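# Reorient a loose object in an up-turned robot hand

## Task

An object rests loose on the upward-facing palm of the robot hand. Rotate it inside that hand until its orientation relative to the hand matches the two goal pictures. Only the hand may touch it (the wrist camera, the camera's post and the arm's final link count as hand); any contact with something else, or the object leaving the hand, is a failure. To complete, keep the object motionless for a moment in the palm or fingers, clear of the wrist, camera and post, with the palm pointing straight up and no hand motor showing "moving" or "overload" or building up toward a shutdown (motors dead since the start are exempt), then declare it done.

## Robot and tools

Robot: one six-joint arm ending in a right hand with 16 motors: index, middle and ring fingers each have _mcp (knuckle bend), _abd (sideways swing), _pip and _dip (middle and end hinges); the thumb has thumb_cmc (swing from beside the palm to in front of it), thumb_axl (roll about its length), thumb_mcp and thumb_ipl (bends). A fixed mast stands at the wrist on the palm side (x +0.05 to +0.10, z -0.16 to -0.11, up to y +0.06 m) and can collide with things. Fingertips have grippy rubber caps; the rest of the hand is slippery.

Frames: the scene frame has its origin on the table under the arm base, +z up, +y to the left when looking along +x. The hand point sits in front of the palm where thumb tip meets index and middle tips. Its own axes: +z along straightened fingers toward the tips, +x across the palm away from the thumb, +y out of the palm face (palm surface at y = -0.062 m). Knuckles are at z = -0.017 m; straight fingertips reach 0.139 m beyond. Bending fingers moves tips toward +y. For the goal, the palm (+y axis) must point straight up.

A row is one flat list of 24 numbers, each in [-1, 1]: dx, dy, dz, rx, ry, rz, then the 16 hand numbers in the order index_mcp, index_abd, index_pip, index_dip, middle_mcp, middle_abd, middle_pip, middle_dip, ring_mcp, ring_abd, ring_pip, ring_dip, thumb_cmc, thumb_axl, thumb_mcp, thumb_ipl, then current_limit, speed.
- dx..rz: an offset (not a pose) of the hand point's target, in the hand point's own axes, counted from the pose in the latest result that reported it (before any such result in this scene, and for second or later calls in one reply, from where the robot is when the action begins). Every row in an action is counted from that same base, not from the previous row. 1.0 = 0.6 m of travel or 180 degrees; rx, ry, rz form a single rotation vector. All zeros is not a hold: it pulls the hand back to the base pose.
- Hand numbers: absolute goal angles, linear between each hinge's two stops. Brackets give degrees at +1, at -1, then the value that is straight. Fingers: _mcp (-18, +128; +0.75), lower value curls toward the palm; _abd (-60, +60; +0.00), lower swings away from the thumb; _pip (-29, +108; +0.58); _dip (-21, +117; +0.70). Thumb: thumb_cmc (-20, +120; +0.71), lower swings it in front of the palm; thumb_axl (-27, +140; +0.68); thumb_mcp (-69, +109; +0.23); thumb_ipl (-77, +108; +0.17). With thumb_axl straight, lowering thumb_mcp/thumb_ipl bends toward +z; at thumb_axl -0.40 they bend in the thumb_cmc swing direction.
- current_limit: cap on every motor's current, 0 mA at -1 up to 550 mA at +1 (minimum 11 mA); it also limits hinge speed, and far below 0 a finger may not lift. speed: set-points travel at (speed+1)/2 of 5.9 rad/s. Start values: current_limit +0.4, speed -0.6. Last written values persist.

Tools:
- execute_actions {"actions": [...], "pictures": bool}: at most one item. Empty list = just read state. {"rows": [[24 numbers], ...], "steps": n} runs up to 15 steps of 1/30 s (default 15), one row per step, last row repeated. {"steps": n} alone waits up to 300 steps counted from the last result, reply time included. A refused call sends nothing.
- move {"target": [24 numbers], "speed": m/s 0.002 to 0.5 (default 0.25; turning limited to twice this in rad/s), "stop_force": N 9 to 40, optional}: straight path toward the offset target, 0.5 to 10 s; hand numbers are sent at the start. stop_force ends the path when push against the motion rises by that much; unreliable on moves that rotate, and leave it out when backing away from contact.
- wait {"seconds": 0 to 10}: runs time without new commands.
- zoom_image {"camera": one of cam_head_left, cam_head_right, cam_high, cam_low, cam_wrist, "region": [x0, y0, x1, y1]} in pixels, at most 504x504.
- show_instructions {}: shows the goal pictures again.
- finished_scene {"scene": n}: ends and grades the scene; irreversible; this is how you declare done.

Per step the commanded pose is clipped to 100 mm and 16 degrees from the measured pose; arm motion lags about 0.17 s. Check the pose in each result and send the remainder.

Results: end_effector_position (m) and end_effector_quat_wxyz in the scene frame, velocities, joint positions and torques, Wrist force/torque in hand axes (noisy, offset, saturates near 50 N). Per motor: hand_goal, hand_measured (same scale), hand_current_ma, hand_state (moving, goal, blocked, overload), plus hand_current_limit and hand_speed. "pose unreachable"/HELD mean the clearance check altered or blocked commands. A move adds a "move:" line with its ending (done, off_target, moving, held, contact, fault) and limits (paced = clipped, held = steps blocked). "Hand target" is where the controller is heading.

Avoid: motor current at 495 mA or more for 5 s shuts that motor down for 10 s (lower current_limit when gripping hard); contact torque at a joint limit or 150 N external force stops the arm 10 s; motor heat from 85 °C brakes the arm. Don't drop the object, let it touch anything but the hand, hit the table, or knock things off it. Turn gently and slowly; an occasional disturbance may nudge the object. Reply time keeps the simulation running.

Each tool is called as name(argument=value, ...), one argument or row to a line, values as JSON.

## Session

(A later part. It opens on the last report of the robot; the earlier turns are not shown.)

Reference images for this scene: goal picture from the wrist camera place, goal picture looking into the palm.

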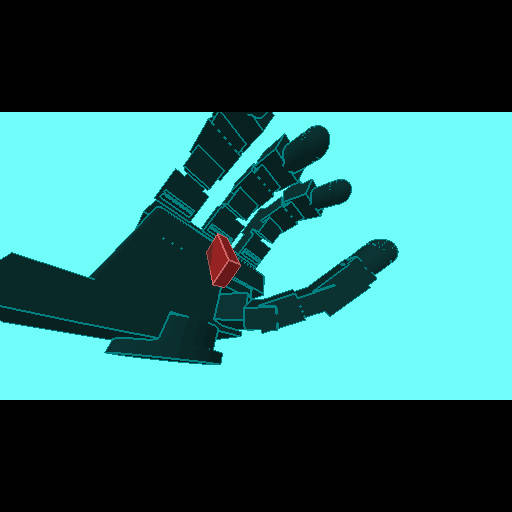

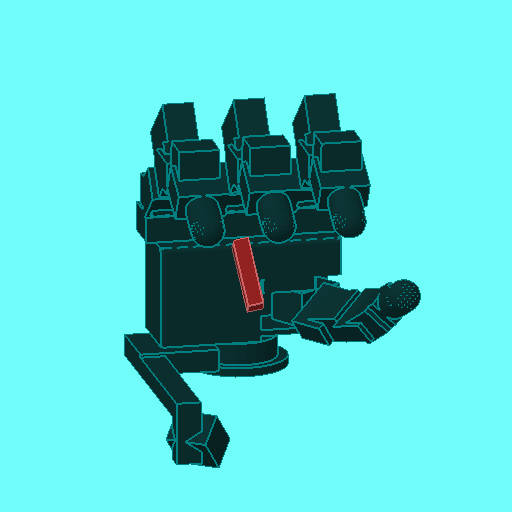

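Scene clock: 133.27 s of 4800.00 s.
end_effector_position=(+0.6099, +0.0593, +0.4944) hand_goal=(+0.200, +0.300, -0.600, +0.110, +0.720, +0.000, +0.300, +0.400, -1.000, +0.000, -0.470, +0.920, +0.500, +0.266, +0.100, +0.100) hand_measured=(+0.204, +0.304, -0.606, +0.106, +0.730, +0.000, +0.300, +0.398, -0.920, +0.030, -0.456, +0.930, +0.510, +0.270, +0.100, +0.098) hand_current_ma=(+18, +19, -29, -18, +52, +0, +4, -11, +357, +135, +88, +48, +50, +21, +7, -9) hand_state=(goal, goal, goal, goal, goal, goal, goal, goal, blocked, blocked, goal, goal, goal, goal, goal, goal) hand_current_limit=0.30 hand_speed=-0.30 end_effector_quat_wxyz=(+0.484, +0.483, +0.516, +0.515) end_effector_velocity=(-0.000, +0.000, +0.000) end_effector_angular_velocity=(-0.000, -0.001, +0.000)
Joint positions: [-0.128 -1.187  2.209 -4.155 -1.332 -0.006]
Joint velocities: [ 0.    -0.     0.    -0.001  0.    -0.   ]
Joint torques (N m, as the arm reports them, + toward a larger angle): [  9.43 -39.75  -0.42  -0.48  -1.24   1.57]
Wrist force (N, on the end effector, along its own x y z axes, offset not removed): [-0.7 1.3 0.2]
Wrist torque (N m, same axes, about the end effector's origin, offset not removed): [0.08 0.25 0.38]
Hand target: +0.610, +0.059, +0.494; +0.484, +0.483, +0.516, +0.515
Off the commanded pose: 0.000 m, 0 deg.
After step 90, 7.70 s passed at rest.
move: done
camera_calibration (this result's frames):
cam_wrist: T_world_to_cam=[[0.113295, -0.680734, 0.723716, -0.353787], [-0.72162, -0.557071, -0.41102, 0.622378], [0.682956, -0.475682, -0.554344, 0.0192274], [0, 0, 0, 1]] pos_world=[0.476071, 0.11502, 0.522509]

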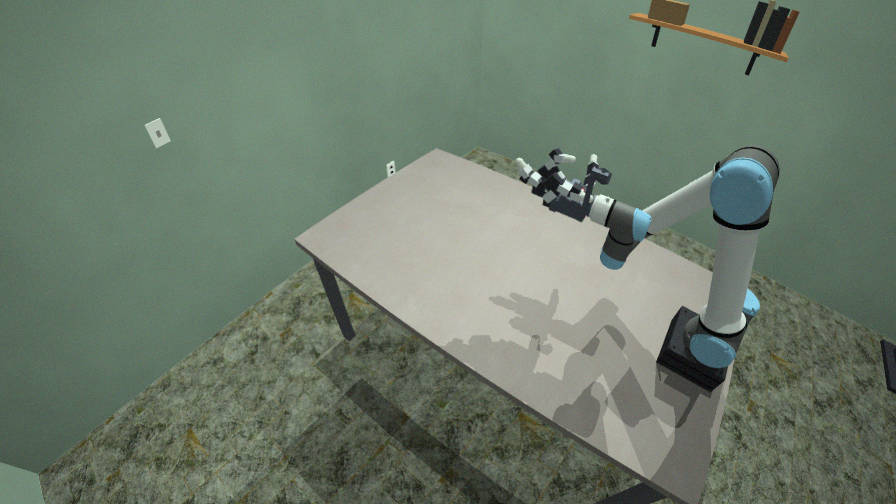

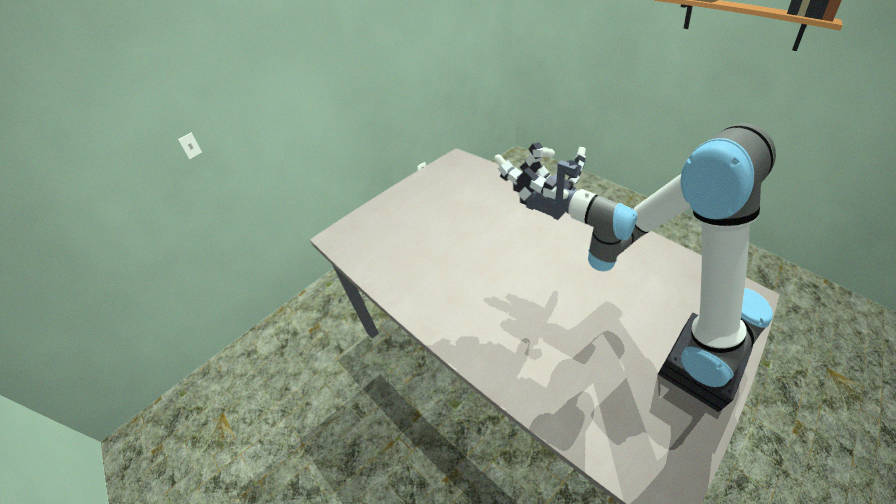

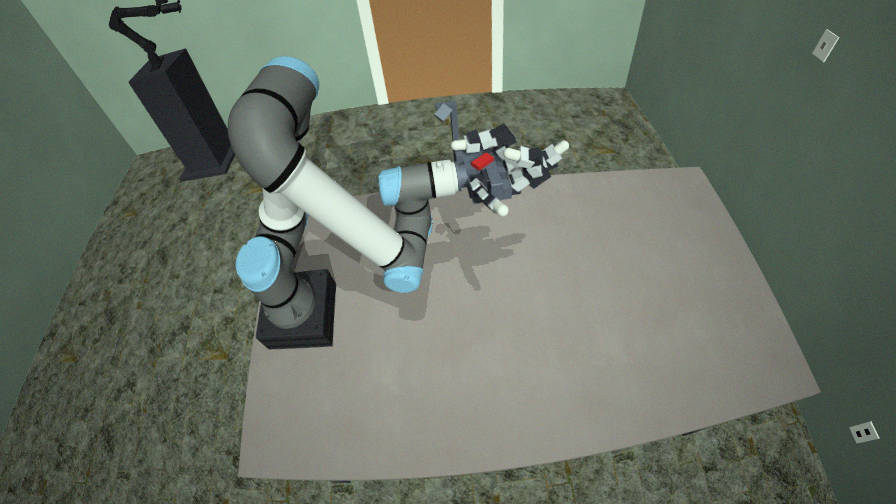

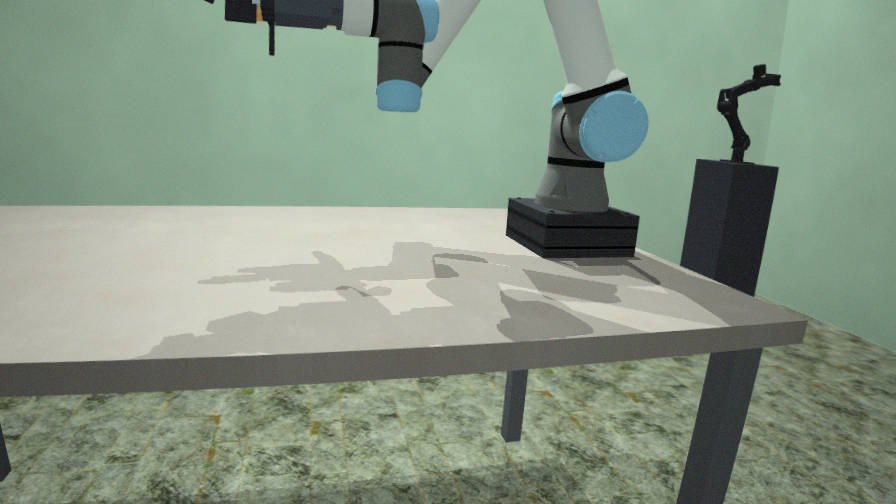

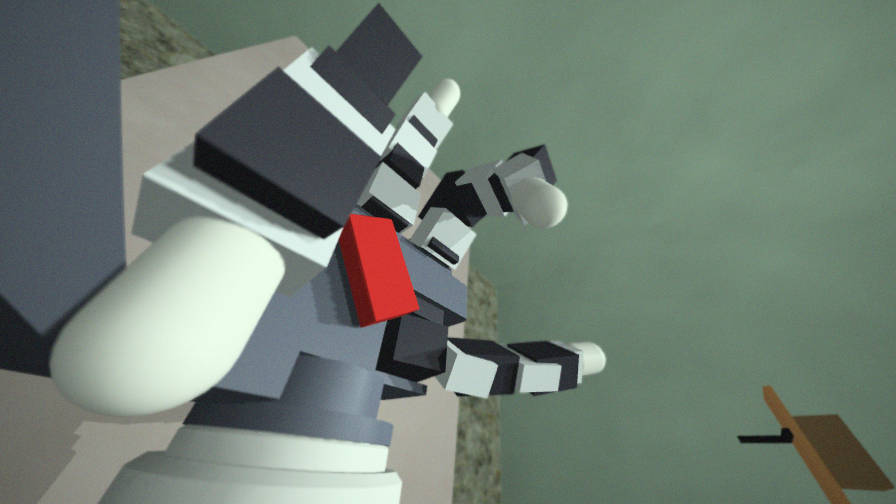

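move(
  target=[0,0,0,0,0,0, 0.5,0.0,0,0.3, 0.72,0,0.3,0.4, -1,0.09,-0.52,1, 0.5,0.266,0.1,0.1, 0.3,-0.5],
)

zoom_image(
  camera="cam_high",
  region=[440, 110, 540, 210],
)

zoom_image(
  camera="cam_head_left",
  region=[520, 135, 620, 235],
)

Scene clock: 138.83 s of 4800.00 s.
end_effector_position=(+0.6099, +0.0593, +0.4944) hand_goal=(+0.500, +0.000, +0.000, +0.300, +0.720, +0.000, +0.300, +0.400, -1.000, +0.090, -0.520, +1.000, +0.500, +0.266, +0.100, +0.100) hand_measured=(+0.508, +0.004, +0.000, +0.298, +0.730, +0.000, +0.300, +0.398, -0.924, +0.066, -0.484, +1.000, +0.510, +0.270, +0.100, +0.098) hand_current_ma=(+44, +14, -5, -14, +52, +0, +4, -11, +357, -102, +215, +2, +50, +21, +7, -9) hand_state=(goal, goal, goal, goal, goal, goal, goal, goal, blocked, blocked, blocked, goal, goal, goal, goal, goal) hand_current_limit=0.30 hand_speed=-0.50 end_effector_quat_wxyz=(+0.484, +0.483, +0.516, +0.515) end_effector_velocity=(-0.000, -0.000, +0.001) end_effector_angular_velocity=(-0.000, -0.002, +0.000)
Joint positions: [-0.128 -1.187  2.209 -4.155 -1.332 -0.006]
Joint velocities: [-0.    -0.001 -0.001 -0.     0.    -0.   ]
Joint torques (N m, as the arm reports them, + toward a larger angle): [  9.69 -40.7   -0.38  -0.4   -1.29   1.65]
Wrist force (N, on the end effector, along its own x y z axes, offset not removed): [0.4 1.4 -0.2]
Wrist torque (N m, same axes, about the end effector's origin, offset not removed): [0.14 0.31 0.42]
Hand target: +0.610, +0.059, +0.494; +0.484, +0.483, +0.516, +0.515
Off the commanded pose: 0.000 m, 0 deg.
After step 90, 1.77 s passed at rest.
move: done
camera_calibration (this result's frames):
cam_wrist: T_world_to_cam=[[0.113295, -0.680734, 0.723716, -0.353787], [-0.72162, -0.557071, -0.411019, 0.622378], [0.682956, -0.475682, -0.554344, 0.0192274], [0, 0, 0, 1]] pos_world=[0.47607, 0.11502, 0.522509]

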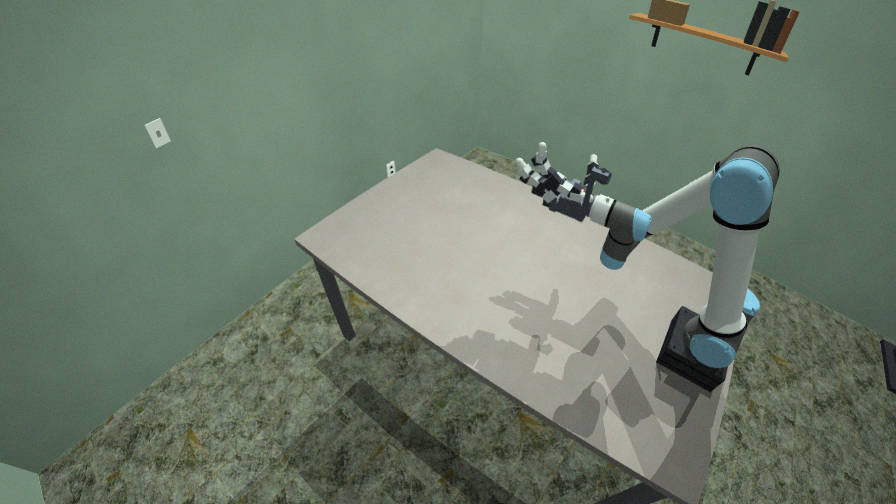

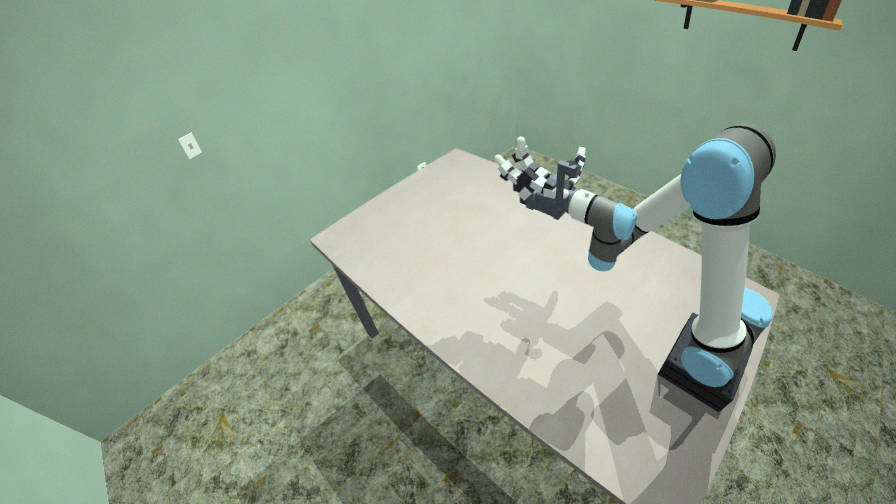

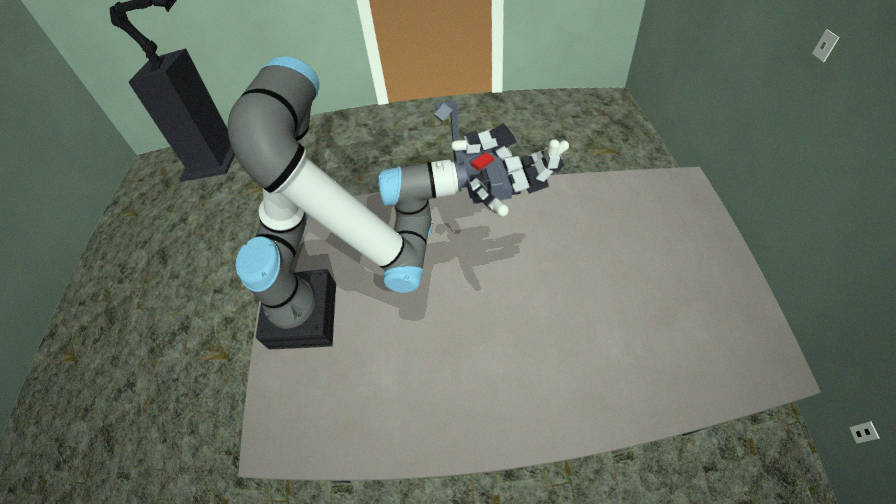

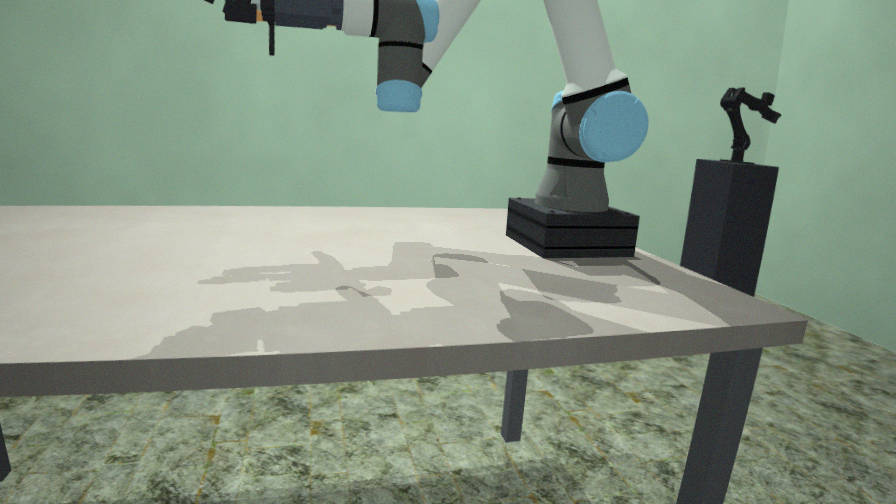

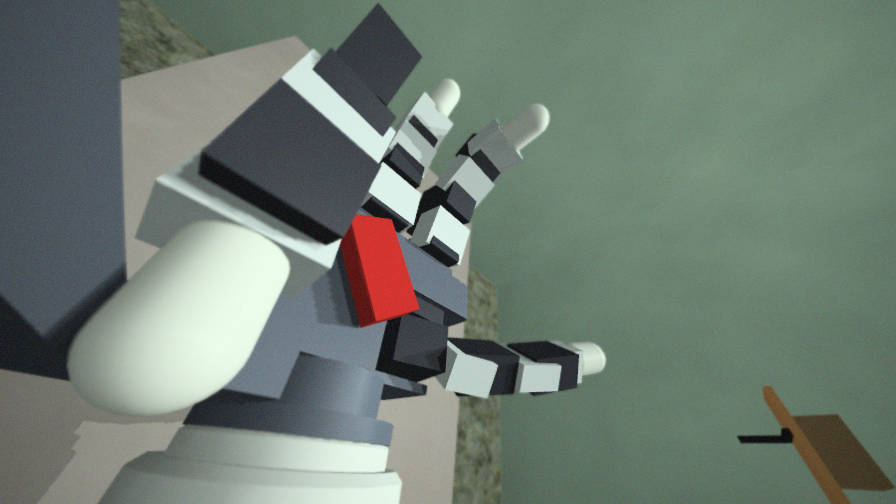

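Region (440, 110, 540, 210) of cam_high's 896x504 image, scaled by 5.040, with more detail than that image has.

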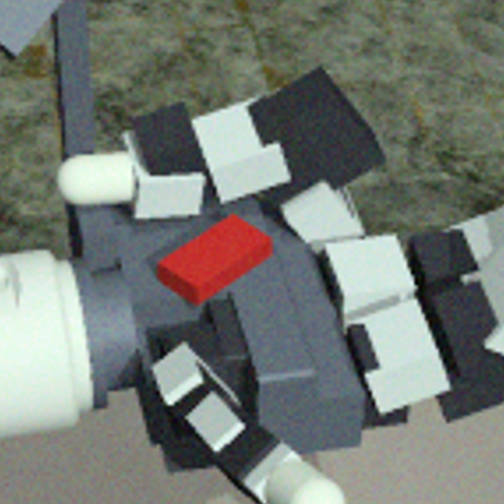

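Region (520, 135, 620, 235) of cam_head_left's 896x504 image, scaled by 5.040, with more detail than that image has.

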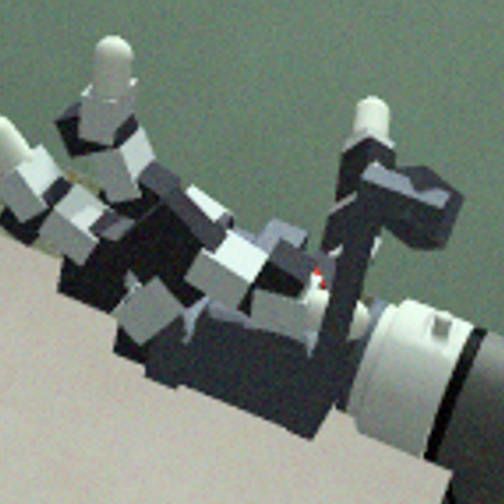

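move(
  target=[0,0,0,0,0,0, 0.5,0.0,0,0.3, 0.72,0,0.3,0.4, -1,0.07,-0.32,0.88, 0.5,0.266,0.1,0.1, 0.3,-0.5],
)

zoom_image(
  camera="cam_high",
  region=[440, 110, 540, 210],
)

zoom_image(
  camera="cam_head_left",
  region=[530, 155, 610, 235],
)

Scene clock: 142.27 s of 4800.00 s.
end_effector_position=(+0.6099, +0.0593, +0.4944) hand_goal=(+0.500, +0.000, +0.000, +0.300, +0.720, +0.000, +0.300, +0.400, -1.000, +0.070, -0.320, +0.880, +0.500, +0.266, +0.100, +0.100) hand_measured=(+0.508, +0.004, +0.000, +0.298, +0.730, +0.000, +0.300, +0.398, -0.986, +0.066, -0.320, +0.886, +0.510, +0.270, +0.100, +0.098) hand_current_ma=(+44, +14, -5, -14, +52, +0, +4, -11, +74, -20, +0, +33, +50, +21, +7, -9) hand_state=(goal, goal, goal, goal, goal, goal, goal, goal, goal, goal, goal, goal, goal, goal, goal, goal) hand_current_limit=0.30 hand_speed=-0.50 end_effector_quat_wxyz=(+0.484, +0.483, +0.516, +0.515) end_effector_velocity=(-0.000, +0.000, +0.000) end_effector_angular_velocity=(-0.000, -0.001, +0.000)
Joint positions: [-0.128 -1.187  2.209 -4.155 -1.332 -0.006]
Joint velocities: [-0.    -0.     0.001 -0.001  0.    -0.   ]
Joint torques (N m, as the arm reports them, + toward a larger angle): [  9.21 -40.31  -0.81  -0.33  -1.27   1.59]
Wrist force (N, on the end effector, along its own x y z axes, offset not removed): [-0.1 -0.5 2.1]
Wrist torque (N m, same axes, about the end effector's origin, offset not removed): [-0.40 0.28 0.26]
Hand target: +0.610, +0.059, +0.494; +0.484, +0.483, +0.516, +0.515
Off the commanded pose: 0.000 m, 0 deg.
move: done
camera_calibration (this result's frames):
cam_wrist: T_world_to_cam=[[0.113295, -0.680734, 0.723717, -0.353787], [-0.72162, -0.557071, -0.41102, 0.622378], [0.682957, -0.475682, -0.554344, 0.0192273], [0, 0, 0, 1]] pos_world=[0.47607, 0.11502, 0.522509]

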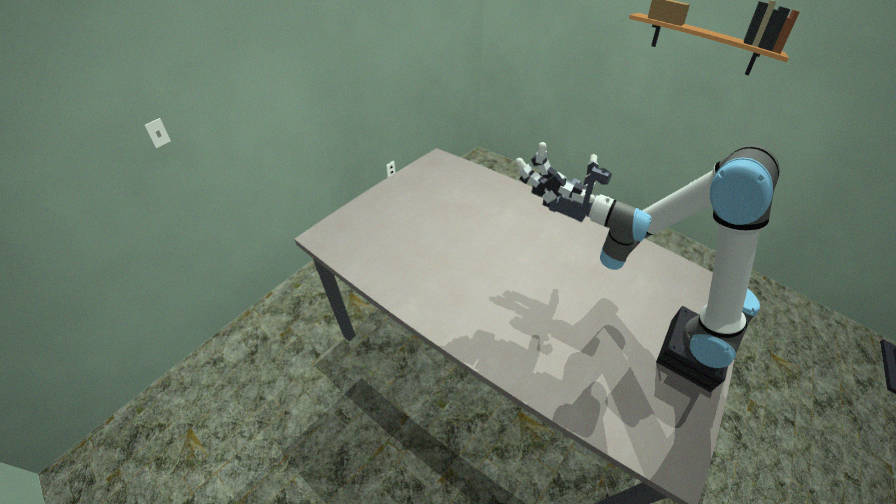

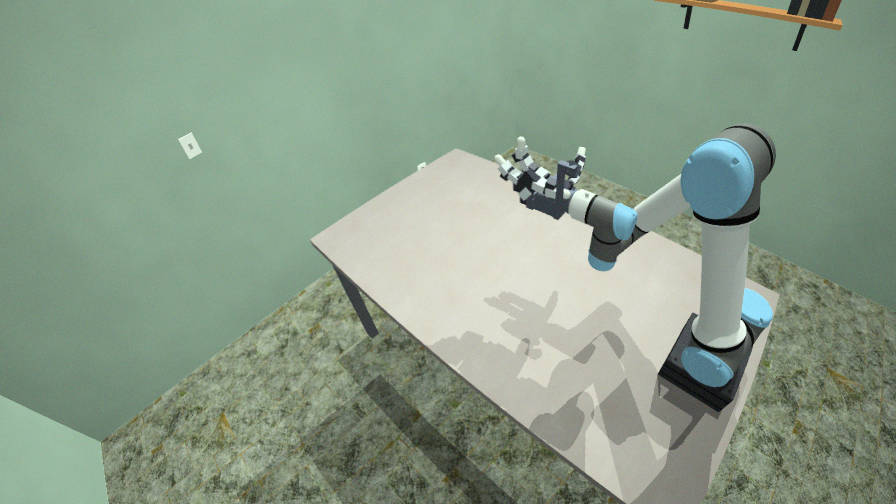

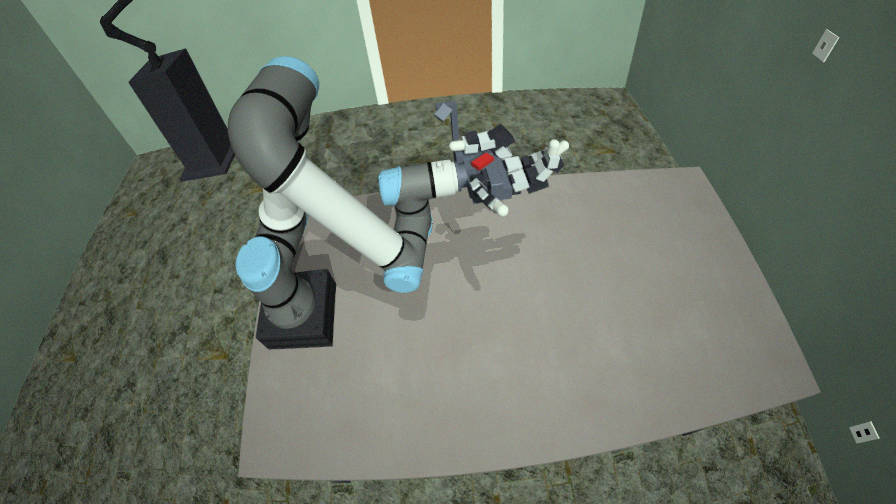

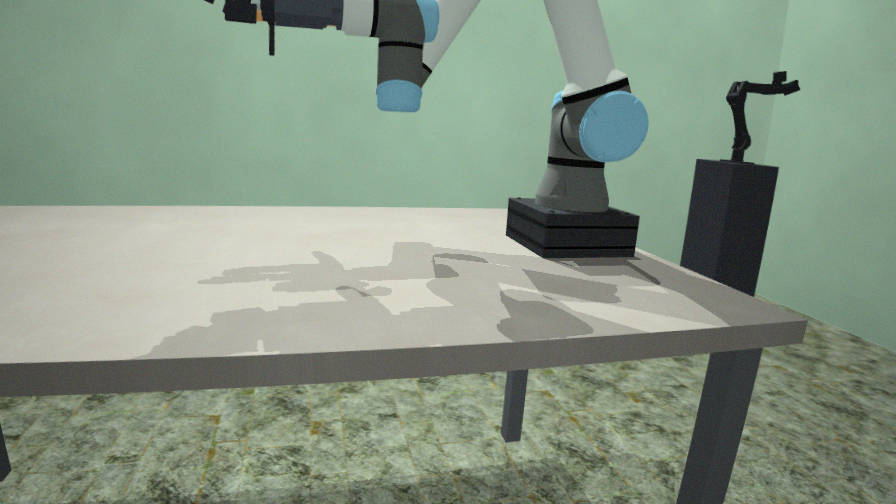

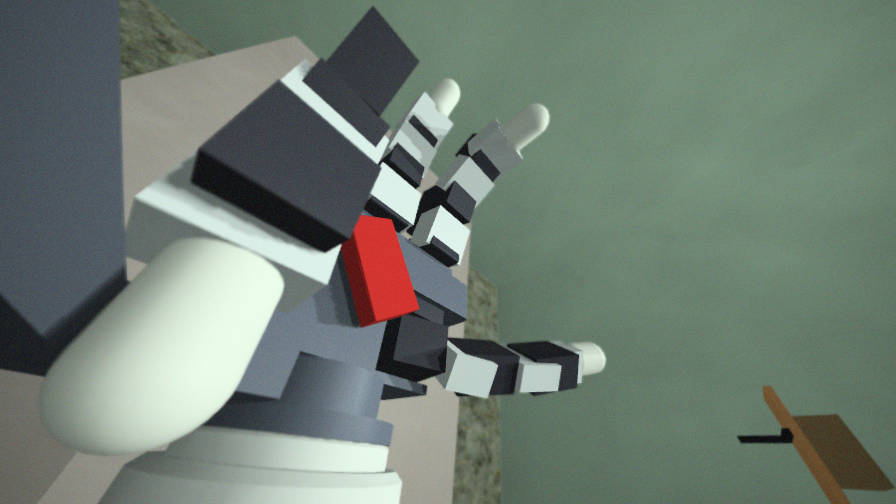

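Region (440, 110, 540, 210) of cam_high's 896x504 image, scaled by 5.040, with more detail than that image has.

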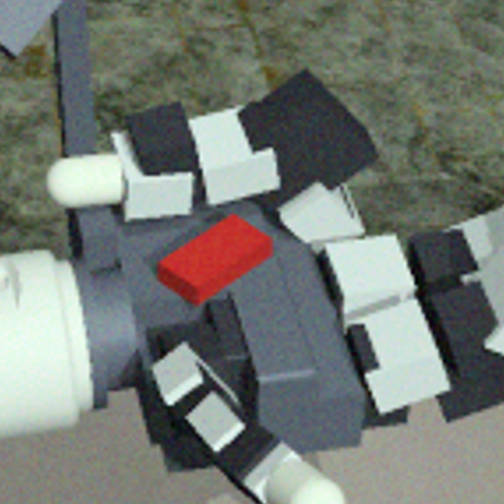

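Region (530, 155, 610, 235) of cam_head_left's 896x504 image, scaled by 6.300, with more detail than that image has.

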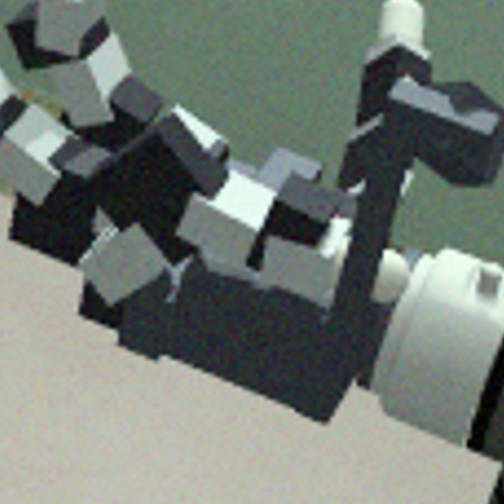

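move(
  target=[0,0,0,0,0,0, 0.5,0.0,0,0.3, 0.72,0,0.3,0.4, 0.1,0,-0.9,-0.1, 0.71,0.68,0.23,0.17, 0.3,-0.3],
)

zoom_image(
  camera="cam_wrist",
  region=[300, 190, 560, 450],
)

zoom_image(
  camera="cam_high",
  region=[445, 135, 525, 215],
)

Scene clock: 165.00 s of 4800.00 s.
end_effector_position=(+0.6099, +0.0593, +0.4944) hand_goal=(+0.500, +0.000, +0.000, +0.300, +0.720, +0.000, +0.300, +0.400, +0.100, +0.000, -0.900, -0.100, +0.710, +0.680, +0.230, +0.170) hand_measured=(+0.508, +0.004, +0.000, +0.298, +0.730, +0.000, +0.300, +0.398, +0.102, +0.004, -0.900, -0.098, +0.720, +0.678, +0.230, +0.168) hand_current_ma=(+44, +14, -5, -14, +52, +0, +4, -11, +9, +15, -1, +12, +55, -14, -1, -10) hand_state=(goal, goal, goal, goal, goal, goal, goal, goal, goal, goal, goal, goal, goal, goal, goal, goal) hand_current_limit=0.30 hand_speed=-0.30 end_effector_quat_wxyz=(+0.484, +0.483, +0.516, +0.515) end_effector_velocity=(+0.000, -0.000, -0.001) end_effector_angular_velocity=(+0.001, +0.003, +0.000)
Joint positions: [-0.128 -1.187  2.209 -4.155 -1.332 -0.006]
Joint velocities: [ 0.     0.001  0.001  0.002  0.    -0.   ]
Joint torques (N m, as the arm reports them, + toward a larger angle): [  9.69 -39.53  -0.63  -0.52  -1.22   1.5 ]
Wrist force (N, on the end effector, along its own x y z axes, offset not removed): [1.8 1.8 -0.2]
Wrist torque (N m, same axes, about the end effector's origin, offset not removed): [0.06 0.05 0.42]
Hand target: +0.610, +0.059, +0.494; +0.484, +0.483, +0.516, +0.515
Off the commanded pose: 0.000 m, 0 deg.
After step 90, 18.37 s passed at rest.
move: done
camera_calibration (this result's frames):
cam_wrist: T_world_to_cam=[[0.113294, -0.680734, 0.723717, -0.353787], [-0.721619, -0.557071, -0.41102, 0.622378], [0.682957, -0.475682, -0.554343, 0.0192272], [0, 0, 0, 1]] pos_world=[0.47607, 0.11502, 0.52251]

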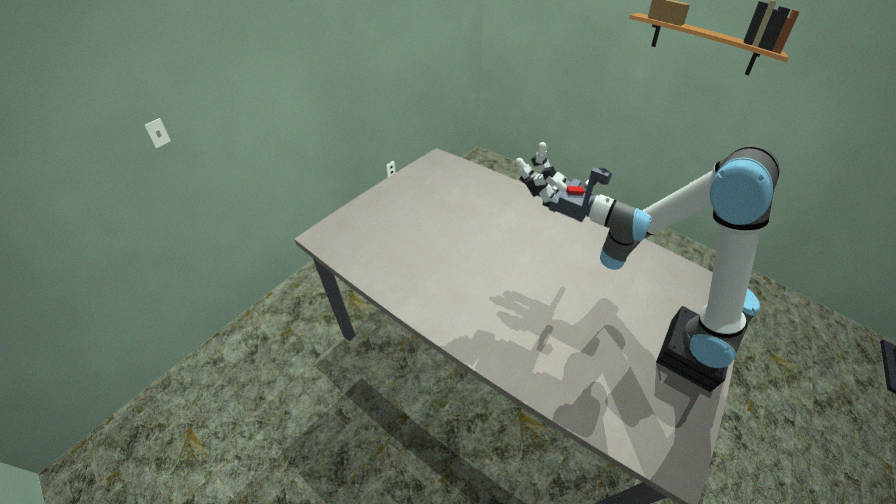

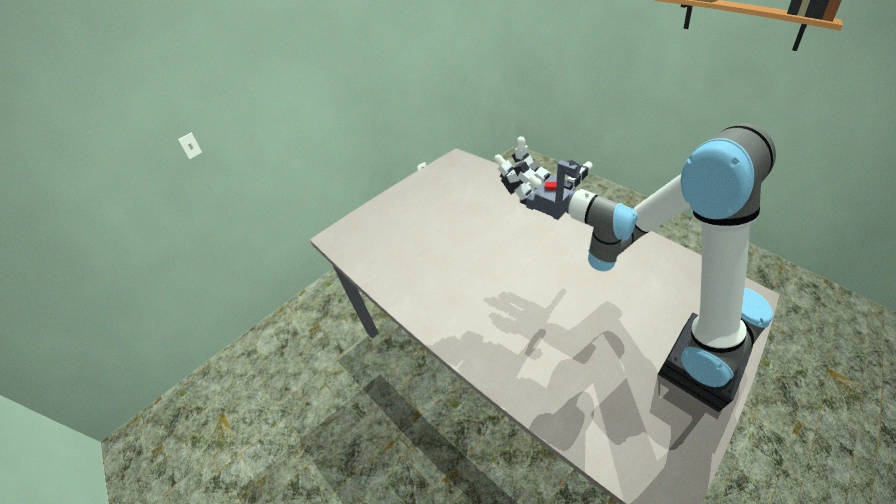

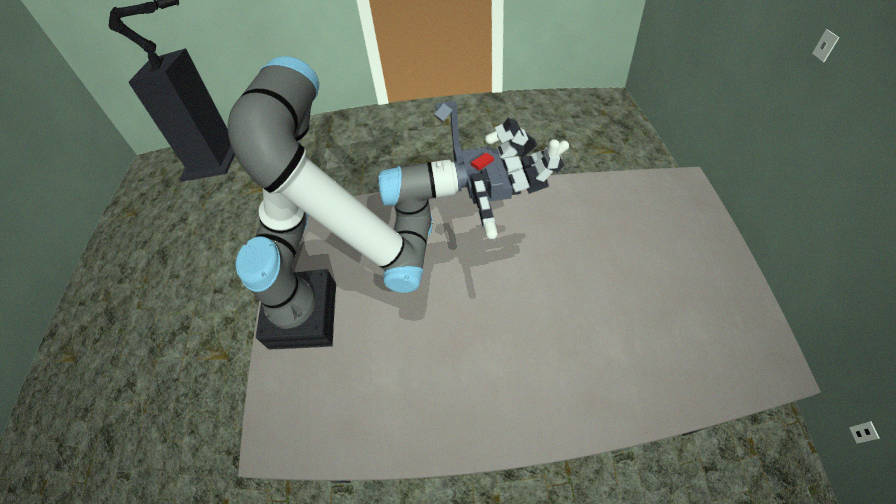

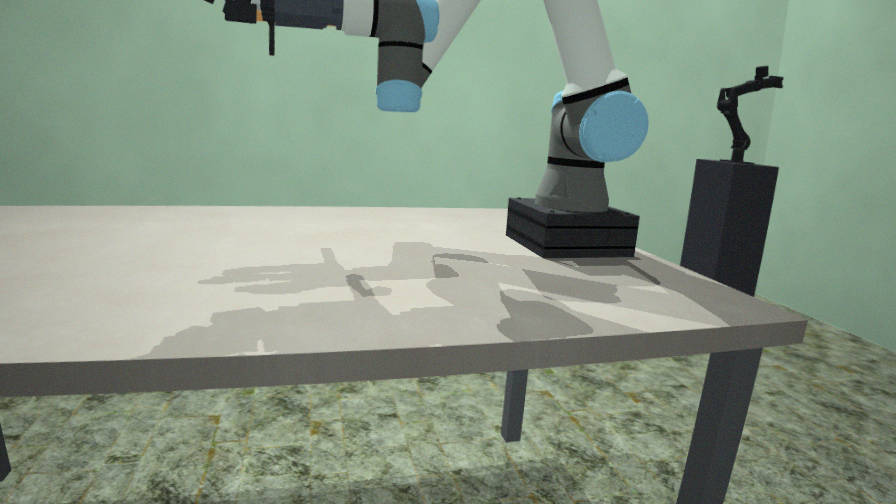

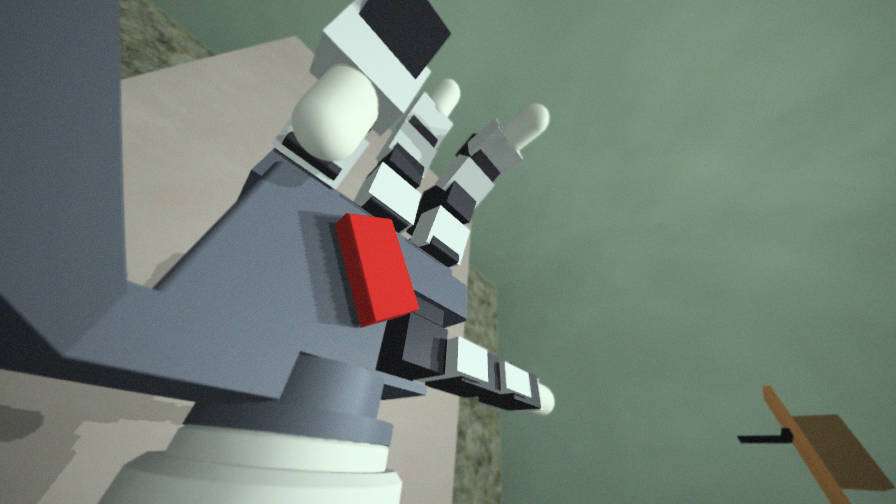

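Region (300, 190, 560, 450) of cam_wrist's 896x504 image, scaled by 1.938, with more detail than that image has.

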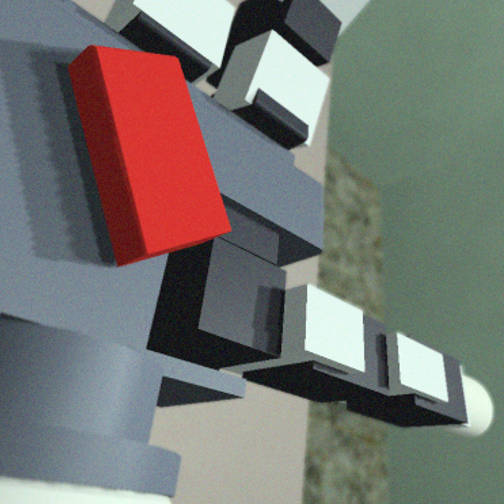

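Region (445, 135, 525, 215) of cam_high's 896x504 image, scaled by 6.300, with more detail than that image has.

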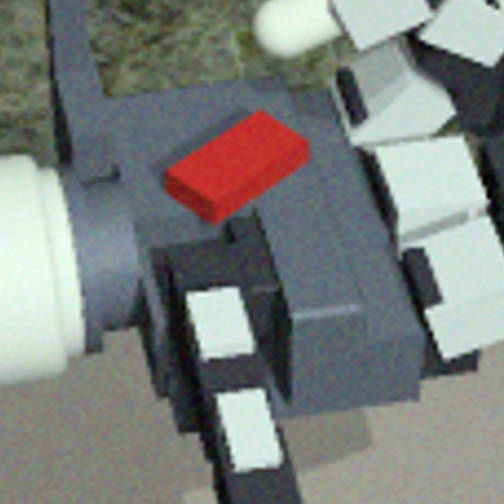

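execute_actions(
  actions=[],
)

show_instructions(
)

Scene clock: 183.13 s of 4800.00 s.
end_effector_position=(+0.6099, +0.0593, +0.4944) hand_goal=(+0.500, +0.000, +0.000, +0.300, +0.720, +0.000, +0.300, +0.400, +0.100, +0.000, -0.900, -0.100, +0.710, +0.680, +0.230, +0.170) hand_measured=(+0.508, +0.004, +0.000, +0.298, +0.730, +0.000, +0.300, +0.398, +0.102, +0.004, -0.900, -0.098, +0.720, +0.678, +0.230, +0.168) hand_current_ma=(+44, +14, -5, -14, +52, +0, +4, -11, +9, +15, -1, +12, +55, -14, -1, -10) hand_state=(goal, goal, goal, goal, goal, goal, goal, goal, goal, goal, goal, goal, goal, goal, goal, goal) hand_current_limit=0.30 hand_speed=-0.30 end_effector_quat_wxyz=(+0.484, +0.483, +0.516, +0.515) end_effector_velocity=(-0.000, -0.000, -0.000) end_effector_angular_velocity=(+0.000, +0.000, -0.001)
Joint positions: [-0.128 -1.187  2.209 -4.155 -1.332 -0.006]
Joint velocities: [-0.    -0.     0.001 -0.    -0.    -0.   ]
Joint torques (N m, as the arm reports them, + toward a larger angle): [  9.3  -38.7   -1.04  -0.63  -1.1    1.58]
Wrist force (N, on the end effector, along its own x y z axes, offset not removed): [-0.8 -1.5 -1.3]
Wrist torque (N m, same axes, about the end effector's origin, offset not removed): [-0.29 0.49 0.19]
Hand target: +0.610, +0.059, +0.494; +0.484, +0.483, +0.516, +0.515
Off the commanded pose: 0.000 m, 0 deg.
Steps of this call (steps 1 to 90: nothing new was sent; then 15.13 s passed at rest). Readings (end_effector_position | what the end effector reports):
1: (+0.6099, +0.0593, +0.4944) | hand_goal=(+0.500, +0.000, +0.000, +0.300, +0.720, +0.000, +0.300, +0.400, +0.100, +0.000, -0.900, -0.100, +0.710, +0.680, +0.230, +0.170) hand_measured=(+0.508, +0.004, +0.000, +0.298, +0.730, +0.000, +0.300, +0.398, +0.102, +0.004, -0.900, -0.098, +0.720, +0.678, +0.230, +0.168) hand_current_ma=(+44, +14, -5, -14, +52, +0, +4, -11, +9, +15, -1, +12, +55, -14, -1, -10) hand_state=(goal, goal, goal, goal, goal, goal, goal, goal, goal, goal, goal, goal, goal, goal, goal, goal) hand_current_limit=0.30 hand_speed=-0.30
2: (+0.6099, +0.0593, +0.4944) | hand_goal=(+0.500, +0.000, +0.000, +0.300, +0.720, +0.000, +0.300, +0.400, +0.100, +0.000, -0.900, -0.100, +0.710, +0.680, +0.230, +0.170) hand_measured=(+0.508, +0.004, +0.000, +0.298, +0.730, +0.000, +0.300, +0.398, +0.102, +0.004, -0.900, -0.098, +0.720, +0.678, +0.230, +0.168) hand_current_ma=(+44, +14, -5, -14, +52, +0, +4, -11, +9, +15, -1, +12, +55, -14, -1, -10) hand_state=(goal, goal, goal, goal, goal, goal, goal, goal, goal, goal, goal, goal, goal, goal, goal, goal) hand_current_limit=0.30 hand_speed=-0.30
4: (+0.6099, +0.0593, +0.4944) | hand_goal=(+0.500, +0.000, +0.000, +0.300, +0.720, +0.000, +0.300, +0.400, +0.100, +0.000, -0.900, -0.100, +0.710, +0.680, +0.230, +0.170) hand_measured=(+0.508, +0.004, +0.000, +0.298, +0.730, +0.000, +0.300, +0.398, +0.102, +0.004, -0.900, -0.098, +0.720, +0.678, +0.230, +0.168) hand_current_ma=(+44, +14, -5, -14, +52, +0, +4, -11, +9, +15, -1, +12, +55, -14, -1, -10) hand_state=(goal, goal, goal, goal, goal, goal, goal, goal, goal, goal, goal, goal, goal, goal, goal, goal) hand_current_limit=0.30 hand_speed=-0.30
8: (+0.6099, +0.0593, +0.4944) | hand_goal=(+0.500, +0.000, +0.000, +0.300, +0.720, +0.000, +0.300, +0.400, +0.100, +0.000, -0.900, -0.100, +0.710, +0.680, +0.230, +0.170) hand_measured=(+0.508, +0.004, +0.000, +0.298, +0.730, +0.000, +0.300, +0.398, +0.102, +0.004, -0.900, -0.098, +0.720, +0.678, +0.230, +0.168) hand_current_ma=(+44, +14, -5, -14, +52, +0, +4, -11, +9, +15, -1, +12, +55, -14, -1, -10) hand_state=(goal, goal, goal, goal, goal, goal, goal, goal, goal, goal, goal, goal, goal, goal, goal, goal) hand_current_limit=0.30 hand_speed=-0.30
90: the state above
camera_calibration (this result's frames):
cam_wrist: T_world_to_cam=[[0.113294, -0.680734, 0.723717, -0.353787], [-0.721619, -0.557071, -0.41102, 0.622378], [0.682957, -0.475682, -0.554343, 0.0192273], [0, 0, 0, 1]] pos_world=[0.47607, 0.11502, 0.52251]

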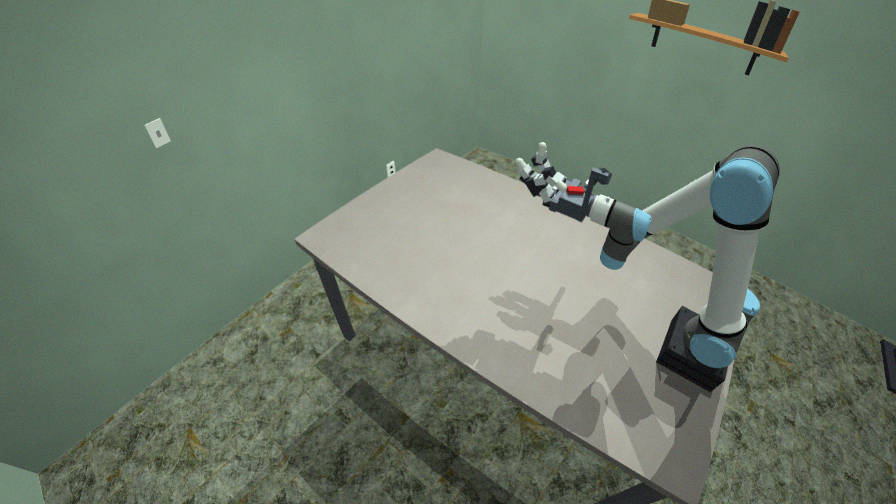

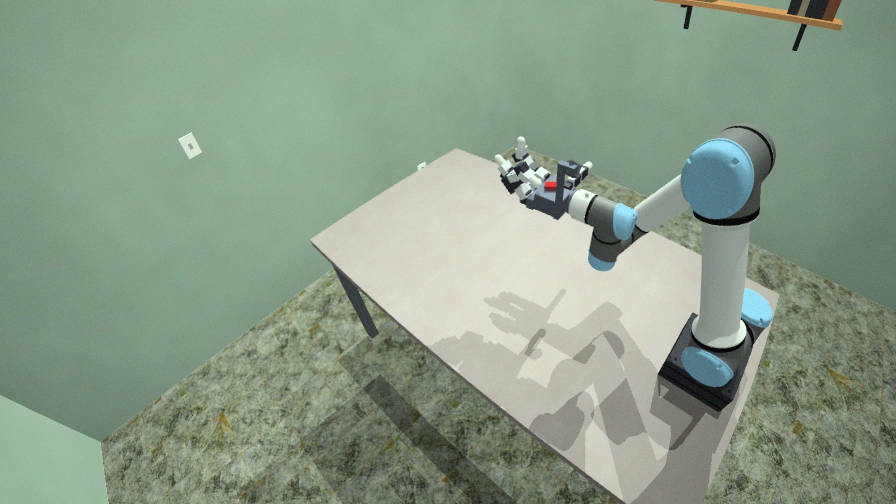

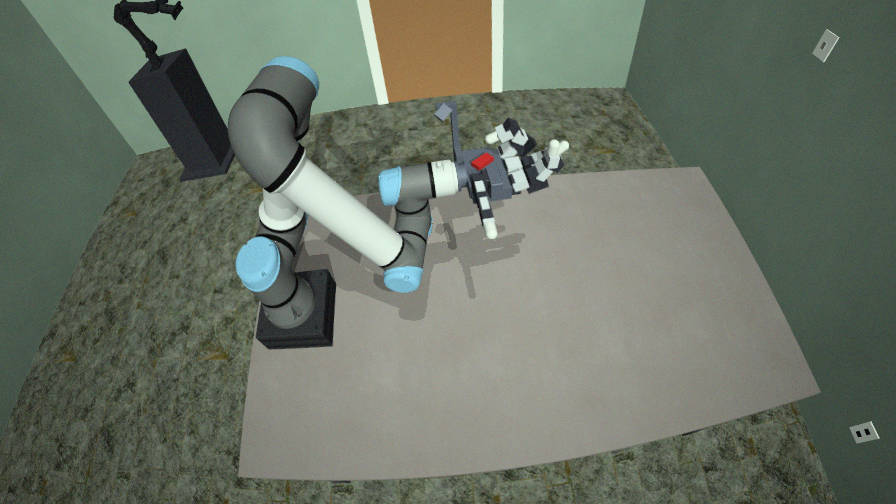

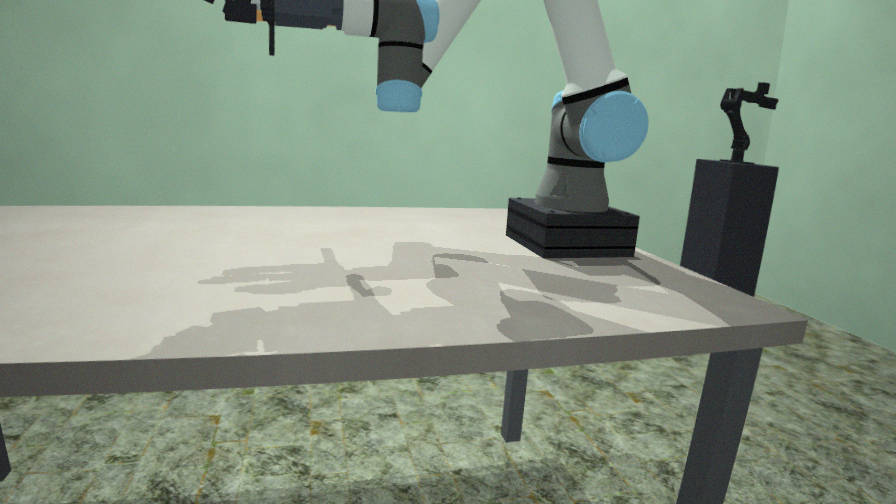

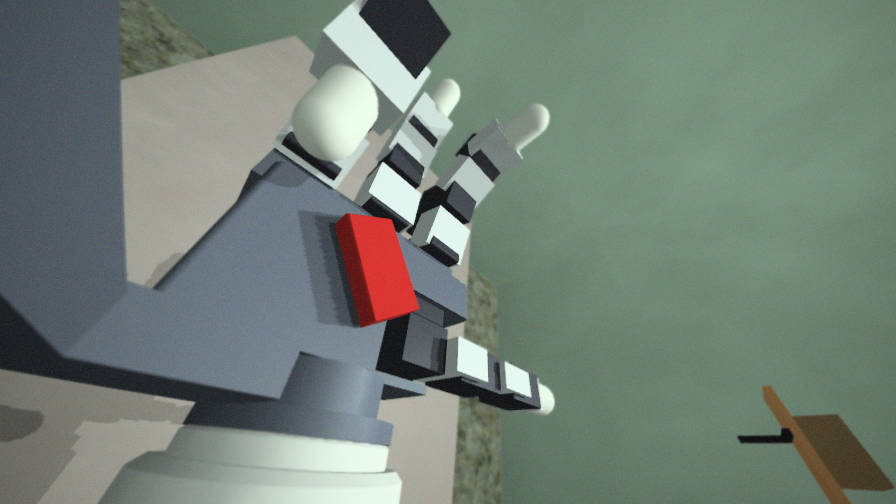

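Reference images for this scene: goal picture from the wrist camera place, goal picture looking into the palm.

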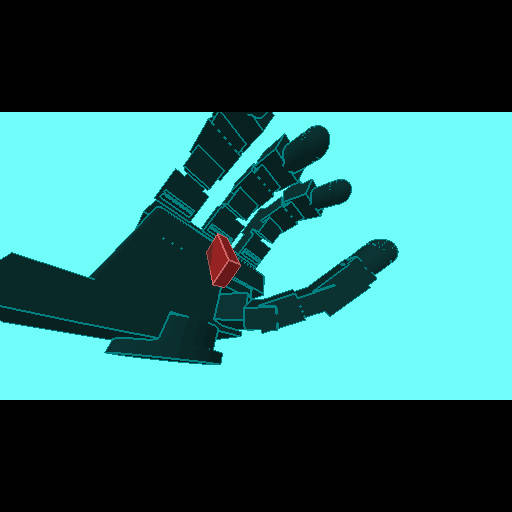

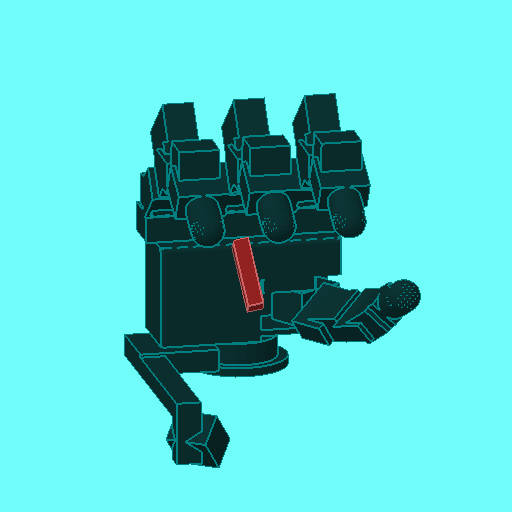

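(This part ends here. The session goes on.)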